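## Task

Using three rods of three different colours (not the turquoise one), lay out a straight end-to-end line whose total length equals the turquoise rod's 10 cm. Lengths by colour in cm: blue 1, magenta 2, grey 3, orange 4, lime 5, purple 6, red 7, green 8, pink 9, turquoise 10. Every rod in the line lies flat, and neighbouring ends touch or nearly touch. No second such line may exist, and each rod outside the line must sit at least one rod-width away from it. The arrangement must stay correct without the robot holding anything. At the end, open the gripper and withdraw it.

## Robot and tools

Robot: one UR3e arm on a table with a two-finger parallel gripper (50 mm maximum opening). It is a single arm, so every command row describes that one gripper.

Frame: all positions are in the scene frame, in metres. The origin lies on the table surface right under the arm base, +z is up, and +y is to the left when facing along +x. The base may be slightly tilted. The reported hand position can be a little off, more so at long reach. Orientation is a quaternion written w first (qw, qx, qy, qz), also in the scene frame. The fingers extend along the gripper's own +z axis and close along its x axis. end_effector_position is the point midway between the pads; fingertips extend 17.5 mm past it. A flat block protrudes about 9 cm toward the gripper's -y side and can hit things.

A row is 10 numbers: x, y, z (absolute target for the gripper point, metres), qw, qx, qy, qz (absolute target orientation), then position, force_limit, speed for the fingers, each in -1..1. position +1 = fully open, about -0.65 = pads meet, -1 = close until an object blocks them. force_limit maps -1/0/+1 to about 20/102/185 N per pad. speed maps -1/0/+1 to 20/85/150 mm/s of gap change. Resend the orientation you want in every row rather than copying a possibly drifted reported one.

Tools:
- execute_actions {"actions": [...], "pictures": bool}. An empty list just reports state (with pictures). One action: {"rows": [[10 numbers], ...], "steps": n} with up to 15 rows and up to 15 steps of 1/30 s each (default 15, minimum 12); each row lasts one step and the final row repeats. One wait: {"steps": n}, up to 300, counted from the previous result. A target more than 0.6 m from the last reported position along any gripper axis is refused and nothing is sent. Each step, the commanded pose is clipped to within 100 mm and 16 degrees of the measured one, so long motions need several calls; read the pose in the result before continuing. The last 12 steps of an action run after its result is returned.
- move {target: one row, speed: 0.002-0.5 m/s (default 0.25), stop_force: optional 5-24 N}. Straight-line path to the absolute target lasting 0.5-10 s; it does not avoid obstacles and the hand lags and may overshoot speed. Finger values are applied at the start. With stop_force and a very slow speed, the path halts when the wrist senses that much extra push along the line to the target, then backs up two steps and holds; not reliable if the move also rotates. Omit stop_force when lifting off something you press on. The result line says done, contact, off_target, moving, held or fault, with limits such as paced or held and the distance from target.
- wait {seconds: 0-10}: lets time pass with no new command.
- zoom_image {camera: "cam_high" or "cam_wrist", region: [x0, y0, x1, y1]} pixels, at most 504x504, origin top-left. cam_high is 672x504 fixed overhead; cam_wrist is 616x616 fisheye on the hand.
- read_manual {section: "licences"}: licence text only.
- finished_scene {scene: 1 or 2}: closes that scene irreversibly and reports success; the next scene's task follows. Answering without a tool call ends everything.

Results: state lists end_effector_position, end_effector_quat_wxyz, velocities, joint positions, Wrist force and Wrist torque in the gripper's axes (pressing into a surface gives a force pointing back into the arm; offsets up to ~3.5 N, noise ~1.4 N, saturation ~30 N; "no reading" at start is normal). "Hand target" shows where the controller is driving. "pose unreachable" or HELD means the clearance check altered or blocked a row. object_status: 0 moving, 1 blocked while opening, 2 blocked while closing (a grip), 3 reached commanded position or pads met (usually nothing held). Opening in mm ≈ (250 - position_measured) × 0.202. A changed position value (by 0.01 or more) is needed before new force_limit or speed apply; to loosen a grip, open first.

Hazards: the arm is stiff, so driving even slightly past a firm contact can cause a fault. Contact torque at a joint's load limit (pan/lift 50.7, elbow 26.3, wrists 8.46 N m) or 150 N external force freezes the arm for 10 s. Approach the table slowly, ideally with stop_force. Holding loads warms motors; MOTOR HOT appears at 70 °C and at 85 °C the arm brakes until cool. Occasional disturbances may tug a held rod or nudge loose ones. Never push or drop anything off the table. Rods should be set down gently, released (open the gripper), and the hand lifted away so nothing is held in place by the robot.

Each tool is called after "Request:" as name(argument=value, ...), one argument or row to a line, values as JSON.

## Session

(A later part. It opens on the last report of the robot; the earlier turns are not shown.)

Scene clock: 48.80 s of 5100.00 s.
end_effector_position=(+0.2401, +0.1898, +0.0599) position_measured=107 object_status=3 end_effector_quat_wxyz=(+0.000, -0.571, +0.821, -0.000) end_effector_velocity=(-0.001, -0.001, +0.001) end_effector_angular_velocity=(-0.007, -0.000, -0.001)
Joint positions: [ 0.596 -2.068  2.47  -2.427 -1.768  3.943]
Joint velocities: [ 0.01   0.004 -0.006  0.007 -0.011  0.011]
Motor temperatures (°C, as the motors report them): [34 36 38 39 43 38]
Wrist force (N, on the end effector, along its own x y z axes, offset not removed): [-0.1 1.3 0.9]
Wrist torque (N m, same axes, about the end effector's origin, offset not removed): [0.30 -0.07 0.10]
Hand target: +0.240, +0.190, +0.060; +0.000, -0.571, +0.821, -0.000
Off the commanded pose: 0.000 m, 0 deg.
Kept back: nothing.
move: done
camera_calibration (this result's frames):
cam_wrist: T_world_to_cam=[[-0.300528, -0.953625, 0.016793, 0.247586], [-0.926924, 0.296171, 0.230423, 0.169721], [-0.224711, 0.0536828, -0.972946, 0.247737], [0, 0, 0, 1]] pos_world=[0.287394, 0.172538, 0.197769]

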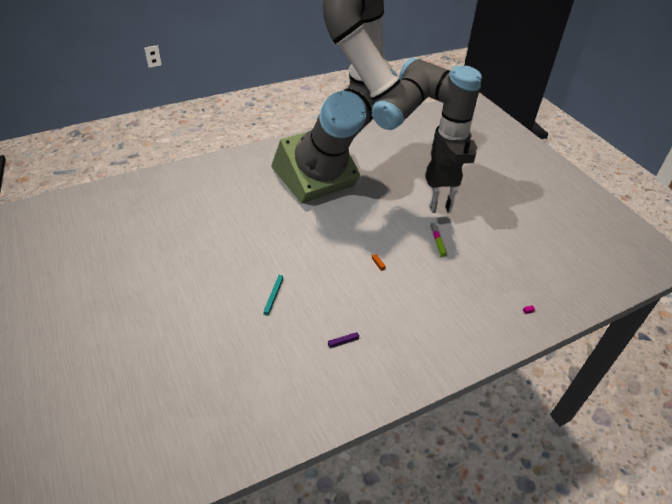

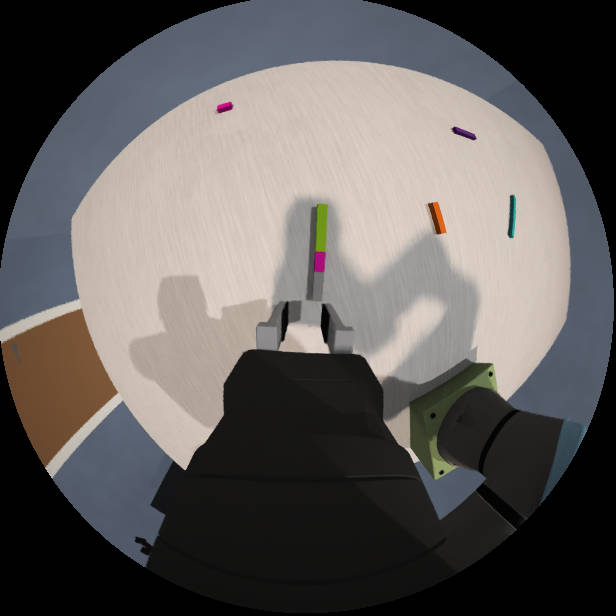

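Request:
move(
  target=[0.18,0.3,0.1,0,-0.57,0.82,0,0.3,-0.8,0],
)

Request:
finished_scene(
  scene=1,
)

Scene clock: 50.47 s of 5100.00 s.
end_effector_position=(+0.1800, +0.2997, +0.1000) position_measured=107 object_status=3 end_effector_quat_wxyz=(+0.001, -0.571, +0.821, +0.000) end_effector_velocity=(-0.000, +0.001, -0.000) end_effector_angular_velocity=(-0.015, +0.002, -0.003)
Joint positions: [ 1.209 -1.607  2.03  -2.26  -1.99   4.544]
Joint velocities: [ 0.008  0.02  -0.027  0.026 -0.008  0.017]
Motor temperatures (°C, as the motors report them): [34 36 38 39 43 38]
Wrist force (N, on the end effector, along its own x y z axes, offset not removed): [-0.7 1.5 -1.2]
Wrist torque (N m, same axes, about the end effector's origin, offset not removed): [0.22 0.11 0.09]
Hand target: +0.180, +0.300, +0.100; +0.000, -0.571, +0.821, -0.000
Off the commanded pose: 0.000 m, 0 deg.
Kept back: nothing.
move: done
camera_calibration (this result's frames):
cam_wrist: T_world_to_cam=[[-0.300193, -0.953748, 0.015791, 0.33371], [-0.927129, 0.295628, 0.230295, 0.0724262], [-0.224312, 0.0544928, -0.972993, 0.267034], [0, 0, 0, 1]] pos_world=[0.227225, 0.282312, 0.237873]

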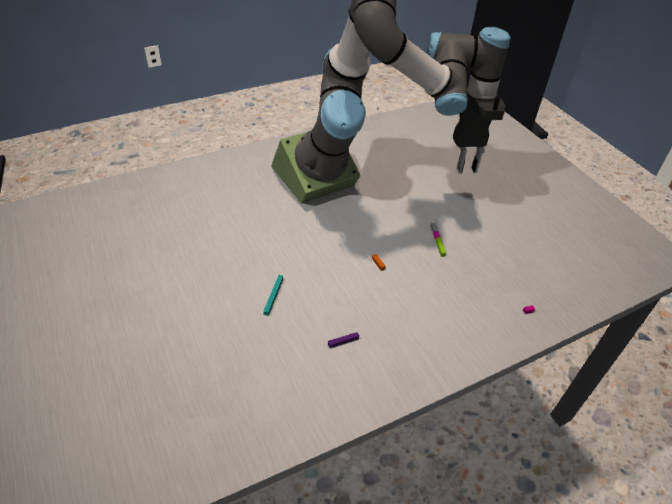

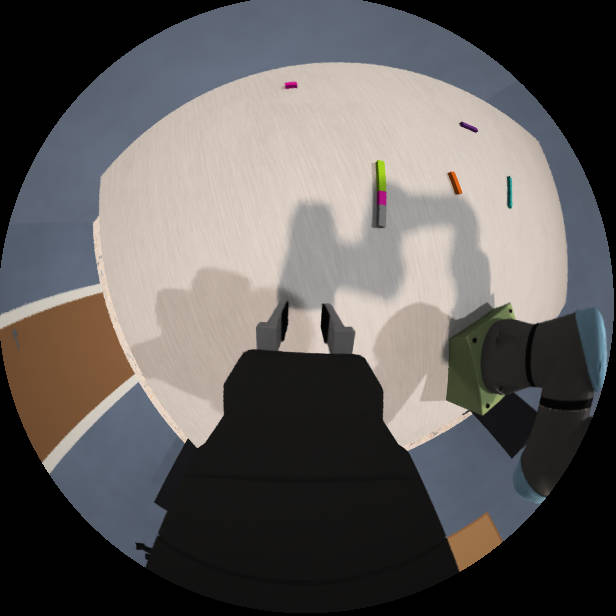

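The scene is finished: the task was done.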